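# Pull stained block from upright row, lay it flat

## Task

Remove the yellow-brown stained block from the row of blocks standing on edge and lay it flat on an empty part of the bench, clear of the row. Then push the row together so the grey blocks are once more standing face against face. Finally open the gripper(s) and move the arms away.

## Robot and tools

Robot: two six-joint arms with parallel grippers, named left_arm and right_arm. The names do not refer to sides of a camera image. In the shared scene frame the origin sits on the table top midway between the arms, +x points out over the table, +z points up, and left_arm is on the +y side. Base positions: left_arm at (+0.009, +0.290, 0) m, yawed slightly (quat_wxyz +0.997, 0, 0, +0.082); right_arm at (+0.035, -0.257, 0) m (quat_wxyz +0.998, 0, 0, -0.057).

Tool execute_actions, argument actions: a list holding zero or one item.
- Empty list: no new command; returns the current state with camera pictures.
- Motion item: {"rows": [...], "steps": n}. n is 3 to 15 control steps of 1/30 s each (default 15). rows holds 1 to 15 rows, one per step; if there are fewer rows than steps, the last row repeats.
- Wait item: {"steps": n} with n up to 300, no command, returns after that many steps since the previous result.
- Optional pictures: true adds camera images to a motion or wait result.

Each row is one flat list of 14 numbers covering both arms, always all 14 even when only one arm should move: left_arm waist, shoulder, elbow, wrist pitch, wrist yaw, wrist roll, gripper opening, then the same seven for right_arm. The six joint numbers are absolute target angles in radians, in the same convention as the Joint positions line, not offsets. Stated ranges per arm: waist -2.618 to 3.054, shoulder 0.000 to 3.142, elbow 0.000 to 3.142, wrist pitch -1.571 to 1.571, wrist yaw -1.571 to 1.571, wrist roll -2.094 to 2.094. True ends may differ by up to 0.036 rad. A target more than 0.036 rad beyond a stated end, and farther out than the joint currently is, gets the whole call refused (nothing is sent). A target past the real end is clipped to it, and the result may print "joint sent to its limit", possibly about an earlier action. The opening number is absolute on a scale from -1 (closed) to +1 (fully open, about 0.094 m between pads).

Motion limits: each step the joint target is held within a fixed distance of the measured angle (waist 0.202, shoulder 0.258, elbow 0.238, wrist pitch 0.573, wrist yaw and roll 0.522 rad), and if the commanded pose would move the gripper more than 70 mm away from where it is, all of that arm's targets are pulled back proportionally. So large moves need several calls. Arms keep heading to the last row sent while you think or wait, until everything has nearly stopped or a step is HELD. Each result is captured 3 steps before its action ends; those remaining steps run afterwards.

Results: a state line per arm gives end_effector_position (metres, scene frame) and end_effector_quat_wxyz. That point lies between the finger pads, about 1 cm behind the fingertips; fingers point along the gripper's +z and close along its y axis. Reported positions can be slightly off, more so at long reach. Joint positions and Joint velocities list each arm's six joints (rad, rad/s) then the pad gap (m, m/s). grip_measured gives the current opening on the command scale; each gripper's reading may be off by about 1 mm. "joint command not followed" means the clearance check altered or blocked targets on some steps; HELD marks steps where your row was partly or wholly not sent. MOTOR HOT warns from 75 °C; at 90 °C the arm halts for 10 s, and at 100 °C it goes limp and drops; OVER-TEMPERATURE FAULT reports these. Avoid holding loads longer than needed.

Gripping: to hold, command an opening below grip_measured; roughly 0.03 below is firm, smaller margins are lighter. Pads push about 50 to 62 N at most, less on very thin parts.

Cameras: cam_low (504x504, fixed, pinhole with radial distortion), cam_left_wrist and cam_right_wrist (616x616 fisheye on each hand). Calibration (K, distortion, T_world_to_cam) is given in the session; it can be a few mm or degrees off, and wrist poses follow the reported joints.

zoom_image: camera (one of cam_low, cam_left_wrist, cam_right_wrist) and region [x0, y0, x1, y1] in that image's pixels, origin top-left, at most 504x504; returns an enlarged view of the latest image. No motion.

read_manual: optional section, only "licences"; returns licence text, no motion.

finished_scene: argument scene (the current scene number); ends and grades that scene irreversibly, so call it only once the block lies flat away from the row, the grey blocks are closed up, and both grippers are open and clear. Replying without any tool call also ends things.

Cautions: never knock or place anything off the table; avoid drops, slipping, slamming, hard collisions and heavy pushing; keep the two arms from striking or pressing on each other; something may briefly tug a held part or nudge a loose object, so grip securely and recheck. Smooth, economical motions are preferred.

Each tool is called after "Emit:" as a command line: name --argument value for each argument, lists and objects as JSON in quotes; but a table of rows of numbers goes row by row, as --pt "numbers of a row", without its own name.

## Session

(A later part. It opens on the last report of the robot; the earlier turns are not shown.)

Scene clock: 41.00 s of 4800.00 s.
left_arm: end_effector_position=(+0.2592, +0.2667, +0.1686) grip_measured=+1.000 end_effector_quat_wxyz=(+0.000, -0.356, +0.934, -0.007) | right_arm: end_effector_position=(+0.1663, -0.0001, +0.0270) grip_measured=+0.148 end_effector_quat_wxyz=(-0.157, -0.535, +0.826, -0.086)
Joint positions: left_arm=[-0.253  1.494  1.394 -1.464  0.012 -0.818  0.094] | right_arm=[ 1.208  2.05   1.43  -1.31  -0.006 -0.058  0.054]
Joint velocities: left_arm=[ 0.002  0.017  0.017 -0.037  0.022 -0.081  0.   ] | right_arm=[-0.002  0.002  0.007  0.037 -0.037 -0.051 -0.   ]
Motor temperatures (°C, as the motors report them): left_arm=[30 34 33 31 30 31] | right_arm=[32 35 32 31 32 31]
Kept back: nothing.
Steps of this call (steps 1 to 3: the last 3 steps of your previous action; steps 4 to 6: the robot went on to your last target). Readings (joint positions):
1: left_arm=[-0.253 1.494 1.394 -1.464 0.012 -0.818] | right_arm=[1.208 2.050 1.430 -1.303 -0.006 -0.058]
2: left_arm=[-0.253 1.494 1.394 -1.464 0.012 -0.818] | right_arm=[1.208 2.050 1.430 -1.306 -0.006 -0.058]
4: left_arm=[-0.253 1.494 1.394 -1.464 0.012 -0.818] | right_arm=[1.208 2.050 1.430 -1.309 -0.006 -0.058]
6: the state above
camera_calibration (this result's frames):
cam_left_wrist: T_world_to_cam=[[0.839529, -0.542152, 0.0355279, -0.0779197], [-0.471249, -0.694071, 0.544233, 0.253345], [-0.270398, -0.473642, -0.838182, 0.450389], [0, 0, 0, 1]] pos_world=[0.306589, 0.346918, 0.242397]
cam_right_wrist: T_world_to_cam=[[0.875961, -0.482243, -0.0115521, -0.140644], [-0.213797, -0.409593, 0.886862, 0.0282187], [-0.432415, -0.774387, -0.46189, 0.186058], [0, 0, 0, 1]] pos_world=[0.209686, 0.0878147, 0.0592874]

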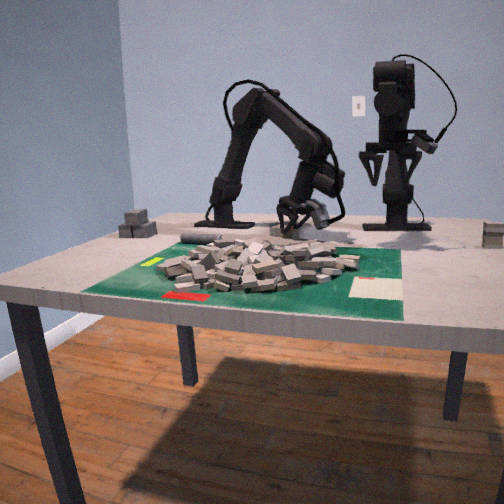

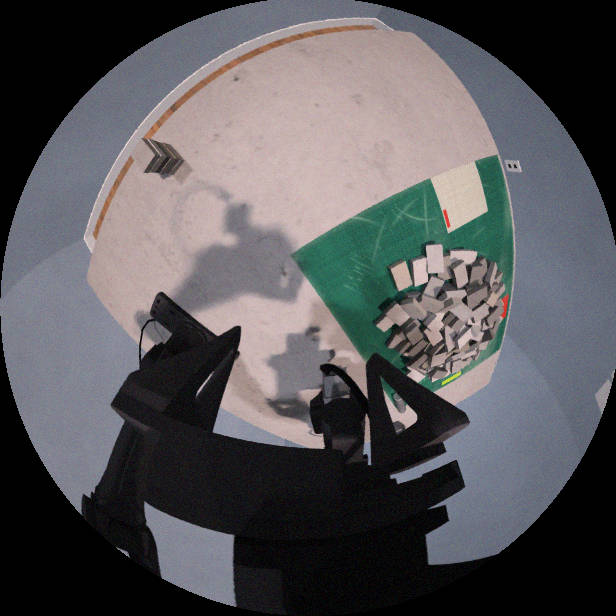

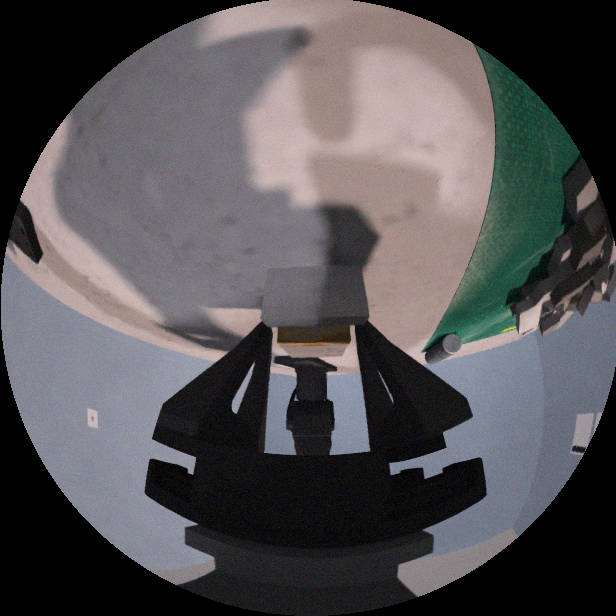

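Emit:
execute_actions --actions '[]'

Scene clock: 41.83 s of 4800.00 s.
left_arm: end_effector_position=(+0.2592, +0.2667, +0.1686) grip_measured=+1.000 end_effector_quat_wxyz=(+0.000, -0.356, +0.934, -0.007) | right_arm: end_effector_position=(+0.1660, -0.0007, +0.0273) grip_measured=+0.148 end_effector_quat_wxyz=(-0.158, -0.535, +0.826, -0.086)
Joint positions: left_arm=[-0.253  1.494  1.394 -1.464  0.012 -0.818  0.094] | right_arm=[ 1.208  2.05   1.43  -1.313 -0.006 -0.058  0.054]
Joint velocities: left_arm=[-0.012 -0.012 -0.007 -0.051  0.051  0.051  0.   ] | right_arm=[-0.002 -0.002 -0.012 -0.051 -0.066  0.007  0.   ]
Motor temperatures (°C, as the motors report them): left_arm=[30 34 33 31 30 31] | right_arm=[32 35 33 31 32 31]
Kept back: nothing.
Steps of this call (steps 1 to 25: the robot went on to your last target). Readings (joint positions):
1: left_arm=[-0.253 1.494 1.394 -1.464 0.012 -0.818] | right_arm=[1.208 2.050 1.430 -1.311 -0.006 -0.058]
2: left_arm=[-0.253 1.494 1.394 -1.464 0.012 -0.818] | right_arm=[1.208 2.050 1.430 -1.311 -0.006 -0.058]
4: left_arm=[-0.253 1.494 1.394 -1.464 0.012 -0.818] | right_arm=[1.208 2.050 1.430 -1.312 -0.006 -0.058]
8: left_arm=[-0.253 1.494 1.394 -1.464 0.012 -0.818] | right_arm=[1.208 2.050 1.430 -1.313 -0.006 -0.058]
25: the state above
camera_calibration (this result's frames):
cam_left_wrist: T_world_to_cam=[[0.839529, -0.542152, 0.0355279, -0.0779197], [-0.471249, -0.694071, 0.544233, 0.253345], [-0.270398, -0.473642, -0.838182, 0.450389], [0, 0, 0, 1]] pos_world=[0.306589, 0.346918, 0.242397]
cam_right_wrist: T_world_to_cam=[[0.875947, -0.48227, -0.0114851, -0.140656], [-0.212707, -0.407489, 0.888093, 0.0275107], [-0.432981, -0.775479, -0.459521, 0.185644], [0, 0, 0, 1]] pos_world=[0.209439, 0.0873395, 0.0592599]

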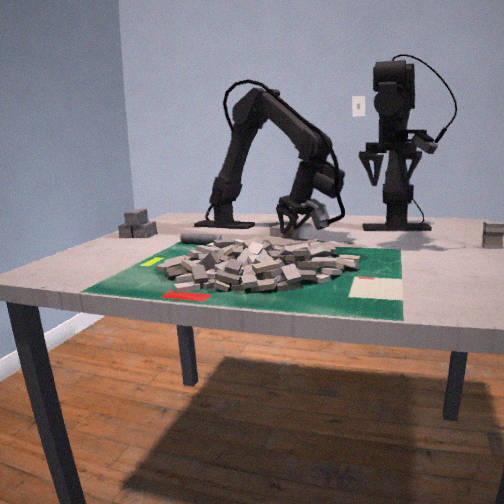

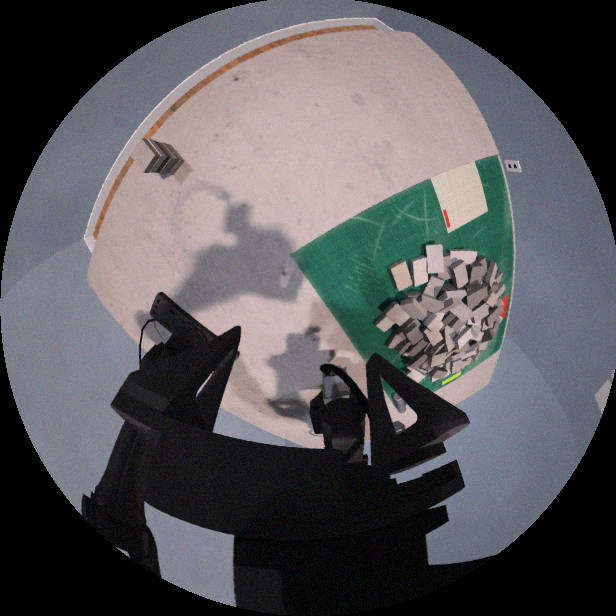

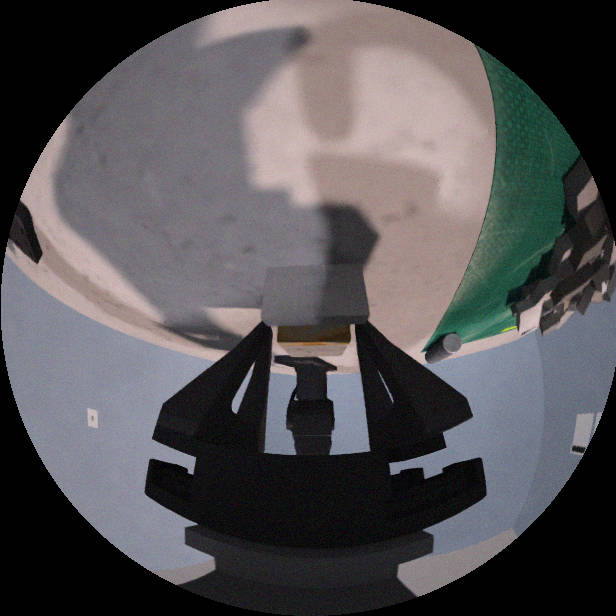

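Emit:
zoom_image --camera "cam_right_wrist" --region '[250, 300, 380, 380]'

Emit:
zoom_image --camera "cam_low" --region '[260, 190, 340, 250]'

Region (250, 300, 380, 380) of cam_right_wrist's 616x616 image, scaled by 3.877, with more detail than that image has; it fills the top 310 rows of this view, and the rest is white.

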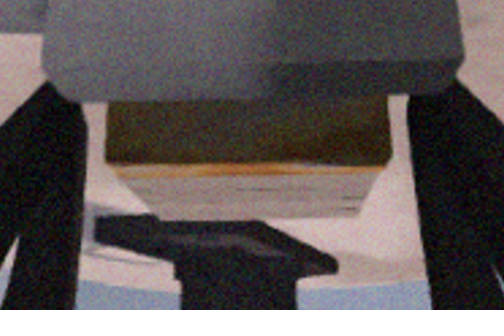

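Region (260, 190, 340, 250) of cam_low's 504x504 image, scaled by 6.300, with more detail than that image has; it fills the top 378 rows of this view, and the rest is white.

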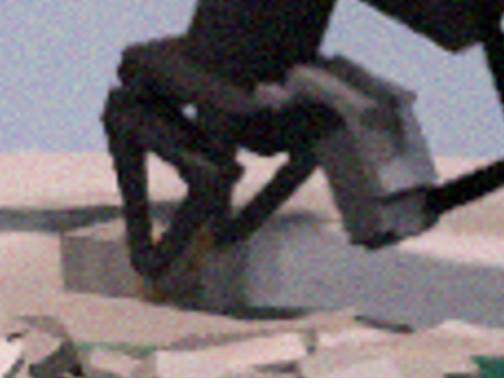

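Emit:
execute_actions --actions '[{"rows": [[-0.264,1.510,1.420,-1.476,0,-0.810,1, 1.214,2.054,1.461,-1.310,0,-0.062,0.13],[-0.264,1.510,1.420,-1.476,0,-0.810,1, 1.214,2.054,1.463,-1.304,0,-0.062,0.11],[-0.264,1.510,1.420,-1.476,0,-0.810,1, 1.214,2.054,1.465,-1.300,0,-0.062,0.09],[-0.264,1.510,1.420,-1.476,0,-0.810,1, 1.214,2.054,1.466,-1.298,0,-0.062,0.07],[-0.264,1.510,1.420,-1.476,0,-0.810,1, 1.214,2.054,1.467,-1.298,0,-0.062,0.05],[-0.264,1.510,1.420,-1.476,0,-0.810,1, 1.214,2.054,1.467,-1.298,0,-0.062,0.03],[-0.264,1.510,1.420,-1.476,0,-0.810,1, 1.214,2.054,1.467,-1.298,0,-0.062,0.01]], "steps": 15}]' --pictures true

Emit:
zoom_image --camera "cam_right_wrist" --region '[250, 300, 380, 380]'

Scene clock: 43.00 s of 4800.00 s.
left_arm: end_effector_position=(+0.2592, +0.2667, +0.1686) grip_measured=+1.000 end_effector_quat_wxyz=(+0.000, -0.356, +0.934, -0.007) | right_arm: end_effector_position=(+0.1660, -0.0007, +0.0273) grip_measured=+0.012 end_effector_quat_wxyz=(-0.158, -0.535, +0.826, -0.086)
Joint positions: left_arm=[-0.253  1.494  1.394 -1.464  0.012 -0.818  0.094] | right_arm=[ 1.208  2.05   1.43  -1.313 -0.006 -0.058  0.048]
Joint velocities: left_arm=[-0.002  0.002  0.002 -0.022 -0.007 -0.022  0.   ] | right_arm=[ 0.002 -0.007  0.002  0.022 -0.095  0.066  0.   ]
Motor temperatures (°C, as the motors report them): left_arm=[30 34 33 31 30 31] | right_arm=[32 35 33 31 32 31]
Steps of this call (steps 1 to 15: the robot went on to your last target; steps 16 to 23: nothing new was sent; steps 24 to 35: the first 12 steps of this action). Readings (joint positions):
24: left_arm=[-0.253 1.494 1.394 -1.464 0.012 -0.818] | right_arm=[1.208 2.050 1.430 -1.313 -0.006 -0.058]
25: left_arm=[-0.253 1.494 1.394 -1.464 0.012 -0.818] | right_arm=[1.208 2.050 1.430 -1.313 -0.006 -0.058]
27: left_arm=[-0.253 1.494 1.394 -1.464 0.012 -0.818] | right_arm=[1.208 2.050 1.430 -1.313 -0.006 -0.058]
31: left_arm=[-0.253 1.494 1.394 -1.464 0.012 -0.818] | right_arm=[1.208 2.050 1.430 -1.313 -0.006 -0.058]
35: the state above
camera_calibration (this result's frames):
cam_left_wrist: T_world_to_cam=[[0.839529, -0.542152, 0.0355279, -0.0779197], [-0.471249, -0.694071, 0.544233, 0.253345], [-0.270398, -0.473642, -0.838182, 0.450389], [0, 0, 0, 1]] pos_world=[0.306589, 0.346918, 0.242397]
cam_right_wrist: T_world_to_cam=[[0.875947, -0.48227, -0.0114851, -0.140656], [-0.212707, -0.407489, 0.888093, 0.0275107], [-0.432981, -0.775479, -0.459521, 0.185644], [0, 0, 0, 1]] pos_world=[0.209439, 0.0873395, 0.0592599]

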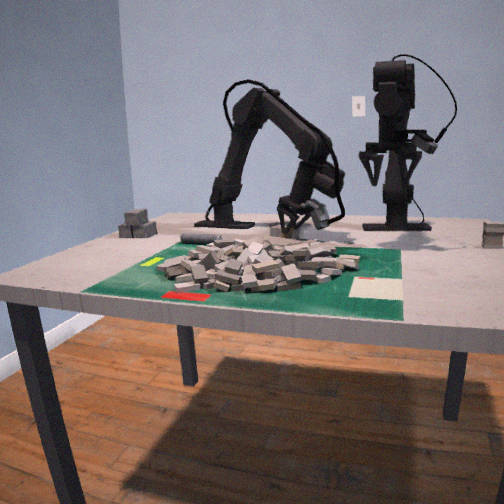

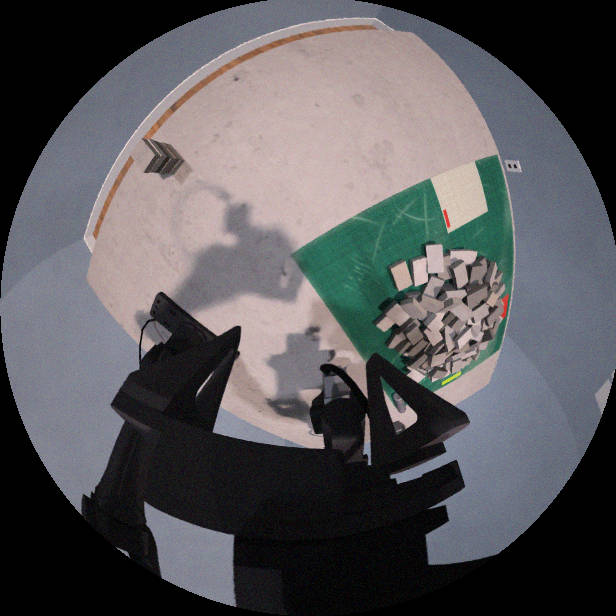

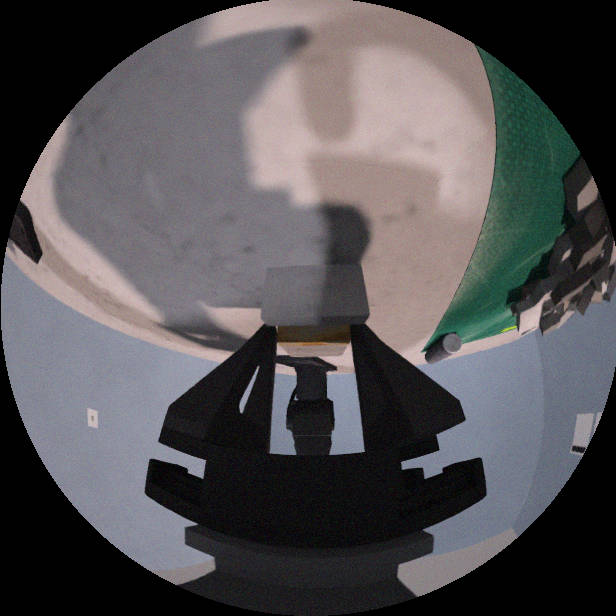

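Region (250, 300, 380, 380) of cam_right_wrist's 616x616 image, scaled by 3.877, with more detail than that image has; it fills the top 310 rows of this view, and the rest is white.

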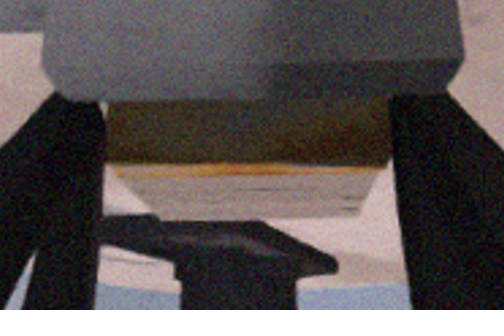

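Emit:
execute_actions --actions '[{"rows": [[-0.264,1.510,1.420,-1.476,0,-0.810,1, 1.214,2.054,1.470,-1.294,0,-0.062,0.01],[-0.264,1.510,1.420,-1.476,0,-0.810,1, 1.214,2.054,1.473,-1.291,0,-0.062,0.01],[-0.264,1.510,1.420,-1.476,0,-0.810,1, 1.214,2.054,1.475,-1.290,0,-0.062,0.01]], "steps": 10}]'

Scene clock: 43.63 s of 4800.00 s.
left_arm: end_effector_position=(+0.2592, +0.2667, +0.1686) grip_measured=+1.000 end_effector_quat_wxyz=(+0.000, -0.356, +0.934, -0.007) | right_arm: end_effector_position=(+0.1692, +0.0055, +0.0293) grip_measured=+0.012 end_effector_quat_wxyz=(-0.148, -0.536, +0.827, -0.081)
Joint positions: left_arm=[-0.253  1.494  1.394 -1.464  0.012 -0.818  0.094] | right_arm=[ 1.208  2.05   1.448 -1.307 -0.006 -0.058  0.048]
Joint velocities: left_arm=[ 0.002 -0.012 -0.002  0.037  0.022  0.037  0.   ] | right_arm=[-0.002 -0.002  0.022  0.022 -0.007 -0.022 -0.   ]
Motor temperatures (°C, as the motors report them): left_arm=[30 34 33 31 30 31] | right_arm=[32 35 33 31 32 31]
Steps of this call (steps 1 to 3: the last 3 steps of your previous action; steps 4 to 12: the robot went on to your last target; steps 13 to 19: the first 7 steps of this action). Readings (joint positions):
13: left_arm=[-0.253 1.494 1.394 -1.464 0.012 -0.818] | right_arm=[1.208 2.050 1.430 -1.313 -0.006 -0.058]
14: left_arm=[-0.253 1.494 1.394 -1.464 0.012 -0.818] | right_arm=[1.208 2.050 1.432 -1.313 -0.006 -0.058]
16: left_arm=[-0.253 1.494 1.394 -1.464 0.012 -0.818] | right_arm=[1.208 2.050 1.439 -1.311 -0.006 -0.058]
19: the state above

Emit:
execute_actions --actions '[{"rows": [[-0.264,1.510,1.420,-1.476,0,-0.810,1, 1.214,2.054,1.445,-1.305,0,-0.062,0.01],[-0.264,1.510,1.420,-1.476,0,-0.810,1, 1.214,2.054,1.435,-1.305,0,-0.062,0.01],[-0.264,1.510,1.420,-1.476,0,-0.810,1, 1.214,2.054,1.428,-1.305,0,-0.062,0.01],[-0.264,1.510,1.420,-1.476,0,-0.810,1, 1.214,2.054,1.424,-1.305,0,-0.062,0.01]], "steps": 12}]' --pictures true

Emit:
zoom_image --camera "cam_right_wrist" --region '[250, 300, 380, 380]'

Scene clock: 44.27 s of 4800.00 s.
left_arm: end_effector_position=(+0.2592, +0.2667, +0.1686) grip_measured=+1.000 end_effector_quat_wxyz=(+0.000, -0.356, +0.934, -0.007) | right_arm: end_effector_position=(+0.1693, +0.0057, +0.0293) grip_measured=+0.012 end_effector_quat_wxyz=(-0.147, -0.536, +0.827, -0.080)
Joint positions: left_arm=[-0.253  1.494  1.394 -1.464  0.012 -0.818  0.094] | right_arm=[ 1.208  2.05   1.448 -1.306 -0.006 -0.058  0.048]
Joint velocities: left_arm=[ 0.002 -0.012 -0.017  0.037 -0.022 -0.095  0.   ] | right_arm=[ 0.012  0.012 -0.002  0.022  0.022 -0.066  0.001]
Motor temperatures (°C, as the motors report them): left_arm=[30 34 33 31 30 31] | right_arm=[32 35 33 31 32 31]
Steps of this call (steps 1 to 3: the last 3 steps of your previous action; steps 4 to 10: the robot went on to your last target; steps 11 to 19: the first 9 steps of this action). Readings (joint positions):
11: left_arm=[-0.253 1.494 1.394 -1.464 0.012 -0.818] | right_arm=[1.208 2.050 1.448 -1.306 -0.006 -0.058]
12: left_arm=[-0.253 1.494 1.394 -1.464 0.012 -0.818] | right_arm=[1.208 2.050 1.448 -1.306 -0.006 -0.058]
14: left_arm=[-0.253 1.494 1.394 -1.464 0.012 -0.818] | right_arm=[1.208 2.050 1.448 -1.306 -0.006 -0.058]
18: left_arm=[-0.253 1.494 1.394 -1.464 0.012 -0.818] | right_arm=[1.208 2.050 1.448 -1.306 -0.006 -0.058]
19: the state above
camera_calibration (this result's frames):
cam_left_wrist: T_world_to_cam=[[0.839529, -0.542152, 0.0355279, -0.0779197], [-0.471249, -0.694071, 0.544233, 0.253345], [-0.270398, -0.473642, -0.838182, 0.450389], [0, 0, 0, 1]] pos_world=[0.306589, 0.346918, 0.242397]
cam_right_wrist: T_world_to_cam=[[0.876077, -0.482019, -0.0120849, -0.140459], [-0.222466, -0.426318, 0.87679, 0.0311374], [-0.427782, -0.765448, -0.480721, 0.192614], [0, 0, 0, 1]] pos_world=[0.212377, 0.0930065, 0.0635951]

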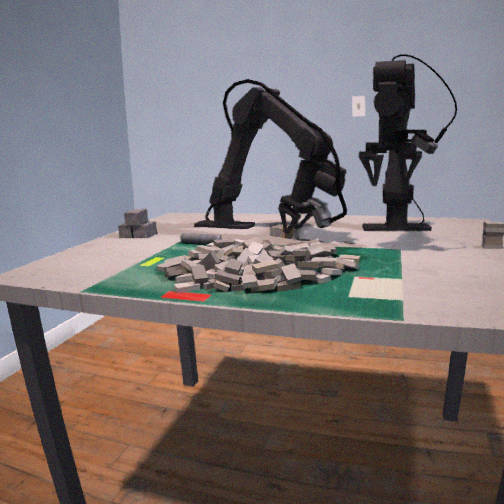

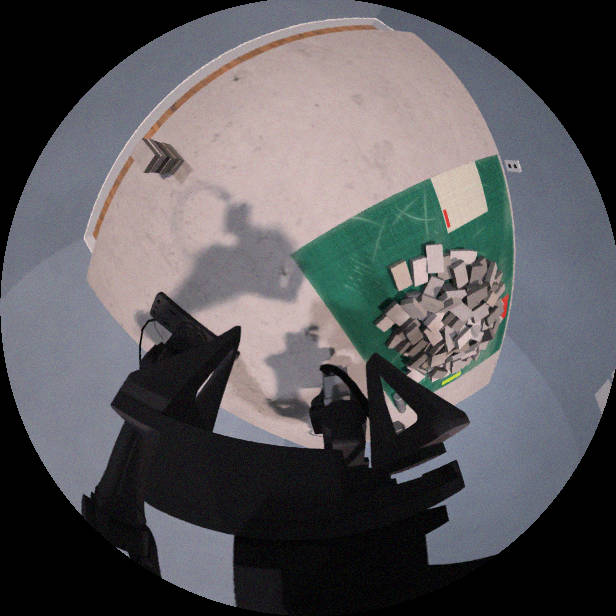

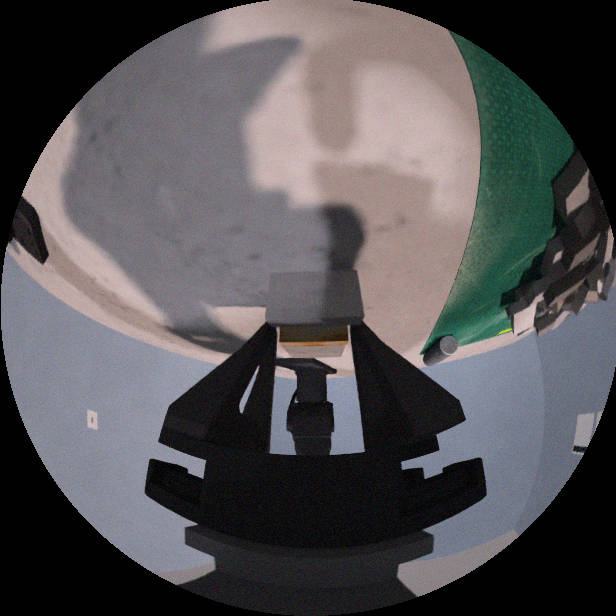

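Region (250, 300, 380, 380) of cam_right_wrist's 616x616 image, scaled by 3.877, with more detail than that image has; it fills the top 310 rows of this view, and the rest is white.

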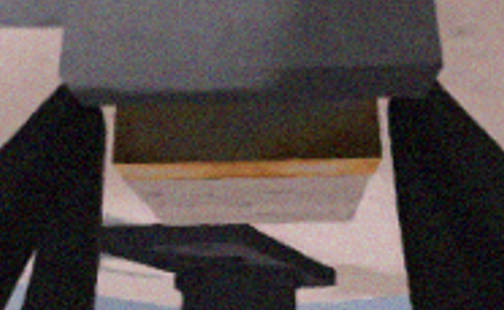

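Emit:
execute_actions --actions '[{"rows": [[-0.264,1.510,1.420,-1.476,0,-0.810,1, 1.214,2.054,1.415,-1.306,0,-0.062,0.0],[-0.264,1.510,1.420,-1.476,0,-0.810,1, 1.214,2.054,1.413,-1.306,0,-0.062,-0.01],[-0.264,1.510,1.420,-1.476,0,-0.810,1, 1.214,2.054,1.413,-1.306,0,-0.062,-0.02],[-0.264,1.510,1.420,-1.476,0,-0.810,1, 1.214,2.054,1.418,-1.306,0,-0.062,-0.03],[-0.264,1.510,1.420,-1.476,0,-0.810,1, 1.214,2.054,1.423,-1.306,0,-0.062,-0.03]], "steps": 10}]'

Scene clock: 44.90 s of 4800.00 s.
left_arm: end_effector_position=(+0.2592, +0.2667, +0.1686) grip_measured=+1.000 end_effector_quat_wxyz=(+0.000, -0.356, +0.934, -0.007) | right_arm: end_effector_position=(+0.1680, +0.0031, +0.0278) grip_measured=-0.028 end_effector_quat_wxyz=(-0.151, -0.535, +0.827, -0.083)
Joint positions: left_arm=[-0.253  1.494  1.394 -1.464  0.012 -0.818  0.094] | right_arm=[ 1.208  2.05   1.438 -1.306 -0.006 -0.058  0.046]
Joint velocities: left_arm=[ 0.012 -0.007 -0.012 -0.066  0.007 -0.051  0.   ] | right_arm=[-0.002  0.012 -0.012  0.037 -0.022 -0.051 -0.001]
Motor temperatures (°C, as the motors report them): left_arm=[30 34 33 31 30 31] | right_arm=[32 35 33 31 32 31]
Steps of this call (steps 1 to 3: the last 3 steps of your previous action; steps 4 to 12: the robot went on to your last target; steps 13 to 19: the first 7 steps of this action). Readings (joint positions):
13: left_arm=[-0.253 1.494 1.394 -1.464 0.012 -0.818] | right_arm=[1.208 2.050 1.448 -1.306 -0.006 -0.058]
14: left_arm=[-0.253 1.494 1.394 -1.464 0.012 -0.818] | right_arm=[1.208 2.050 1.446 -1.306 -0.006 -0.058]
16: left_arm=[-0.253 1.494 1.394 -1.464 0.012 -0.818] | right_arm=[1.208 2.050 1.440 -1.306 -0.006 -0.058]
19: the state above

Emit:
execute_actions --actions '[{"rows": [[-0.264,1.510,1.420,-1.476,0,-0.810,1, 1.214,2.054,1.430,-1.306,0,-0.062,-0.045],[-0.264,1.510,1.420,-1.476,0,-0.810,1, 1.214,2.054,1.435,-1.306,0,-0.062,-0.055],[-0.264,1.510,1.420,-1.476,0,-0.810,1, 1.214,2.054,1.438,-1.306,0,-0.062,-0.065],[-0.264,1.510,1.420,-1.476,0,-0.810,1, 1.214,2.054,1.440,-1.306,0,-0.062,-0.075],[-0.264,1.510,1.420,-1.476,0,-0.810,1, 1.214,2.054,1.440,-1.306,0,-0.062,-0.085],[-0.264,1.510,1.420,-1.476,0,-0.810,1, 1.214,2.054,1.440,-1.306,0,-0.062,-0.095],[-0.264,1.510,1.420,-1.476,0,-0.810,1, 1.214,2.054,1.440,-1.306,0,-0.062,-0.105],[-0.264,1.510,1.420,-1.476,0,-0.810,1, 1.214,2.054,1.440,-1.306,0,-0.062,-0.115]], "steps": 13}]' --pictures true

Emit:
zoom_image --camera "cam_right_wrist" --region '[250, 300, 380, 380]'

Scene clock: 45.50 s of 4800.00 s.
left_arm: end_effector_position=(+0.2592, +0.2667, +0.1686) grip_measured=+1.000 end_effector_quat_wxyz=(+0.000, -0.356, +0.934, -0.007) | right_arm: end_effector_position=(+0.1680, +0.0031, +0.0278) grip_measured=-0.100 end_effector_quat_wxyz=(-0.151, -0.535, +0.827, -0.083)
Joint positions: left_arm=[-0.253  1.494  1.394 -1.464  0.012 -0.818  0.094] | right_arm=[ 1.208  2.05   1.438 -1.306 -0.006 -0.058  0.042]
Joint velocities: left_arm=[ 0.007  0.012 -0.007 -0.037  0.037 -0.037  0.   ] | right_arm=[-0.002 -0.002  0.012 -0.022 -0.022 -0.037 -0.001]
Motor temperatures (°C, as the motors report them): left_arm=[30 34 33 31 30 31] | right_arm=[32 36 33 31 32 31]
Steps of this call (steps 1 to 3: the last 3 steps of your previous action; steps 4 to 8: the robot went on to your last target; steps 9 to 18: the first 10 steps of this action). Readings (joint positions):
9: left_arm=[-0.253 1.494 1.394 -1.464 0.012 -0.818] | right_arm=[1.208 2.050 1.438 -1.306 -0.006 -0.058]
10: left_arm=[-0.253 1.494 1.394 -1.464 0.012 -0.818] | right_arm=[1.208 2.050 1.438 -1.306 -0.006 -0.058]
12: left_arm=[-0.253 1.494 1.394 -1.464 0.012 -0.818] | right_arm=[1.208 2.050 1.438 -1.306 -0.006 -0.058]
16: left_arm=[-0.253 1.494 1.394 -1.464 0.012 -0.818] | right_arm=[1.208 2.050 1.438 -1.306 -0.006 -0.058]
18: the state above
camera_calibration (this result's frames):
cam_left_wrist: T_world_to_cam=[[0.839529, -0.542152, 0.0355279, -0.0779197], [-0.471249, -0.694071, 0.544233, 0.253345], [-0.270398, -0.473642, -0.838182, 0.450389], [0, 0, 0, 1]] pos_world=[0.306589, 0.346918, 0.242397]
cam_right_wrist: T_world_to_cam=[[0.876095, -0.482001, -0.011508, -0.140635], [-0.219144, -0.419355, 0.880975, 0.0303033], [-0.429457, -0.769296, -0.473022, 0.189484], [0, 0, 0, 1]] pos_world=[0.211225, 0.0906915, 0.0613155]

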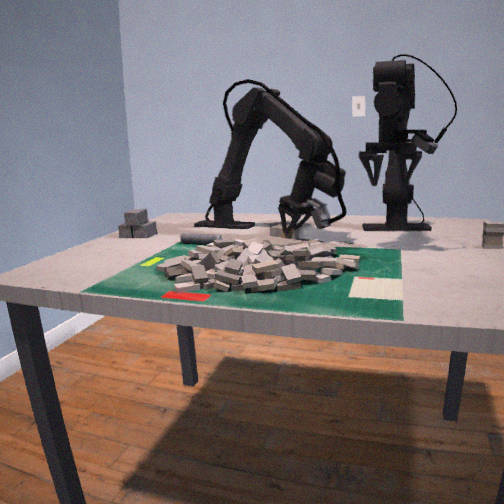

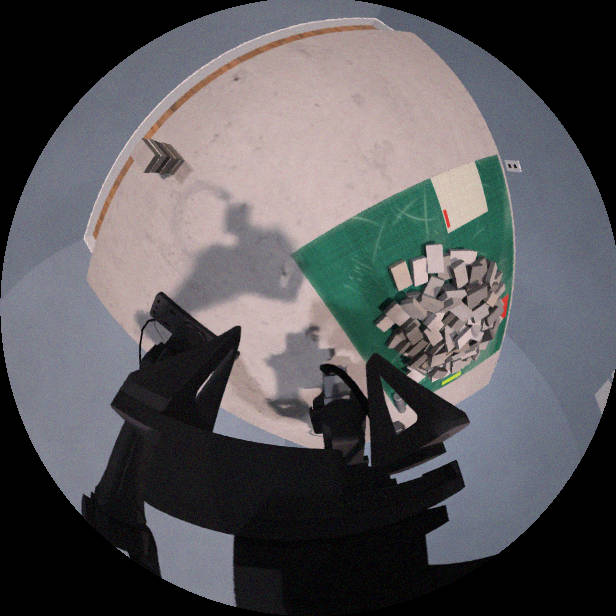

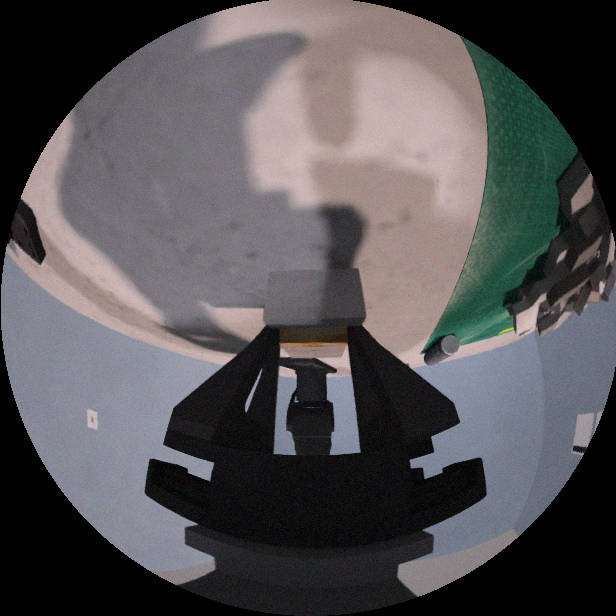

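Region (250, 300, 380, 380) of cam_right_wrist's 616x616 image, scaled by 3.877, with more detail than that image has; it fills the top 310 rows of this view, and the rest is white.

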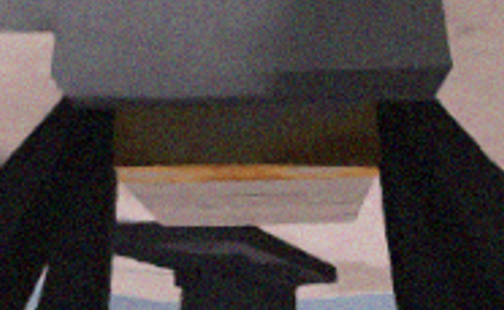

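Emit:
execute_actions --actions '[]'

Emit:
zoom_image --camera "cam_right_wrist" --region '[270, 315, 350, 370]'

Emit:
zoom_image --camera "cam_low" --region '[260, 200, 330, 250]'

Scene clock: 45.67 s of 4800.00 s.
left_arm: end_effector_position=(+0.2592, +0.2667, +0.1686) grip_measured=+1.000 end_effector_quat_wxyz=(+0.000, -0.356, +0.934, -0.007) | right_arm: end_effector_position=(+0.1680, +0.0031, +0.0278) grip_measured=-0.100 end_effector_quat_wxyz=(-0.151, -0.535, +0.827, -0.083)
Joint positions: left_arm=[-0.253  1.494  1.394 -1.464  0.012 -0.818  0.094] | right_arm=[ 1.208  2.05   1.438 -1.306 -0.006 -0.058  0.042]
Joint velocities: left_arm=[-0.012 -0.007  0.007  0.037  0.022  0.037  0.   ] | right_arm=[-0.017 -0.007 -0.012  0.051 -0.007 -0.007 -0.   ]
Motor temperatures (°C, as the motors report them): left_arm=[30 34 33 31 30 31] | right_arm=[32 36 33 31 32 31]
Kept back: nothing.
Steps of this call (steps 1 to 3: the last 3 steps of your previous action; steps 4 to 5: the robot went on to your last target). Readings (joint positions):
1: left_arm=[-0.253 1.494 1.394 -1.464 0.012 -0.818] | right_arm=[1.208 2.050 1.438 -1.306 -0.006 -0.058]
2: left_arm=[-0.253 1.494 1.394 -1.464 0.012 -0.818] | right_arm=[1.208 2.050 1.438 -1.306 -0.006 -0.058]
4: left_arm=[-0.253 1.494 1.394 -1.464 0.012 -0.818] | right_arm=[1.208 2.050 1.438 -1.306 -0.006 -0.058]
5: the state above
camera_calibration (this result's frames):
cam_left_wrist: T_world_to_cam=[[0.839529, -0.542152, 0.0355279, -0.0779197], [-0.471249, -0.694071, 0.544233, 0.253345], [-0.270398, -0.473642, -0.838182, 0.450389], [0, 0, 0, 1]] pos_world=[0.306589, 0.346918, 0.242397]
cam_right_wrist: T_world_to_cam=[[0.876095, -0.482001, -0.011508, -0.140635], [-0.219144, -0.419355, 0.880975, 0.0303033], [-0.429457, -0.769296, -0.473022, 0.189484], [0, 0, 0, 1]] pos_world=[0.211225, 0.0906915, 0.0613155]

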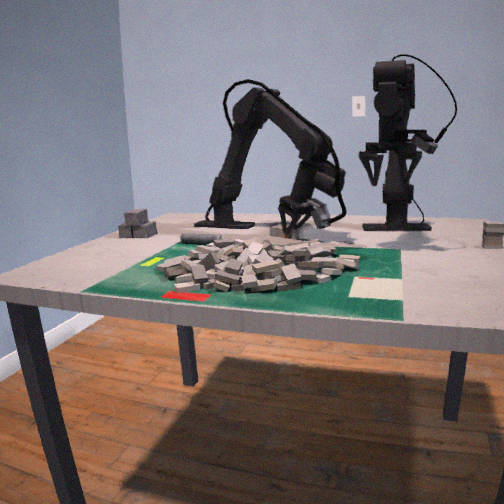

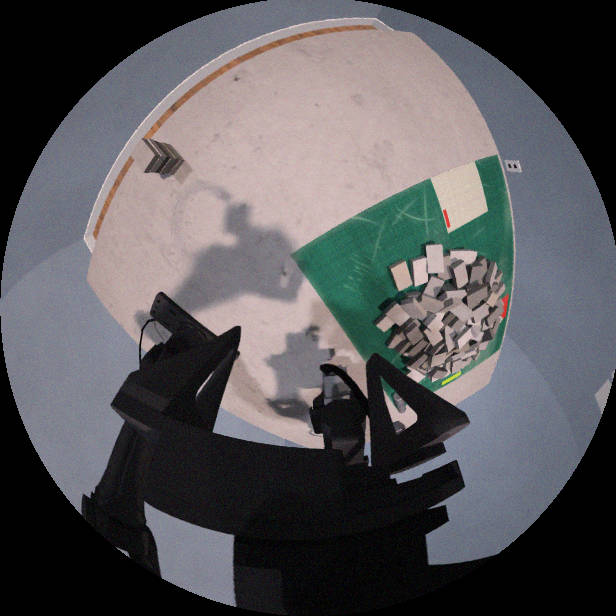

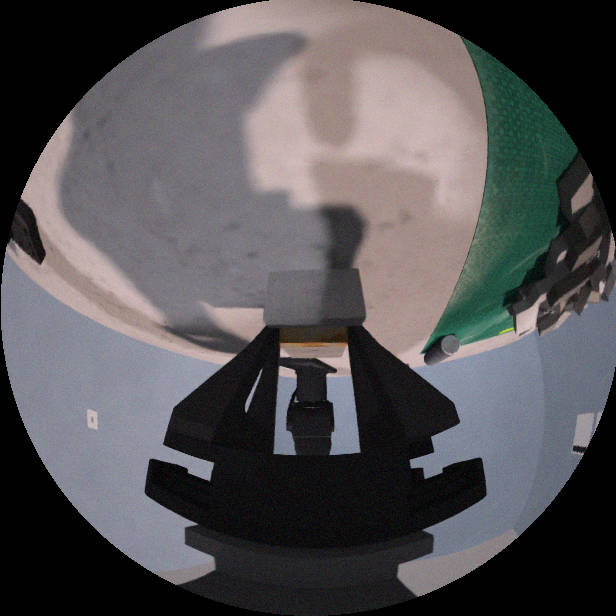

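Region (270, 315, 350, 370) of cam_right_wrist's 616x616 image, scaled by 6.300, with more detail than that image has; it fills the top 346 rows of this view, and the rest is white.

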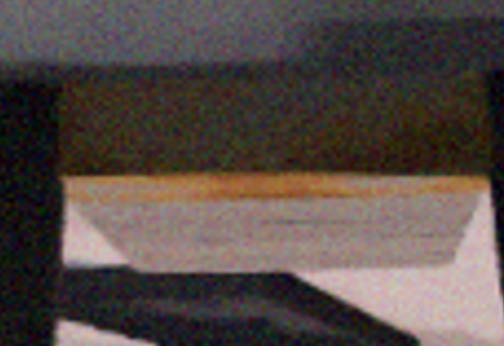

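Region (260, 200, 330, 250) of cam_low's 504x504 image, scaled by 7.200, with more detail than that image has; it fills the top 360 rows of this view, and the rest is white.

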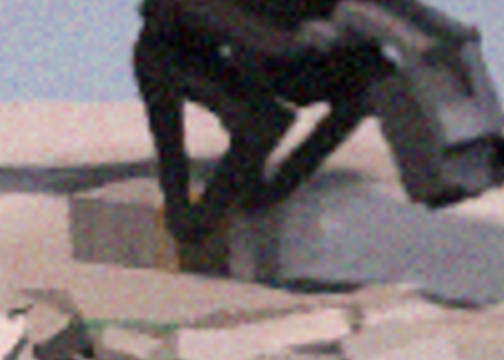

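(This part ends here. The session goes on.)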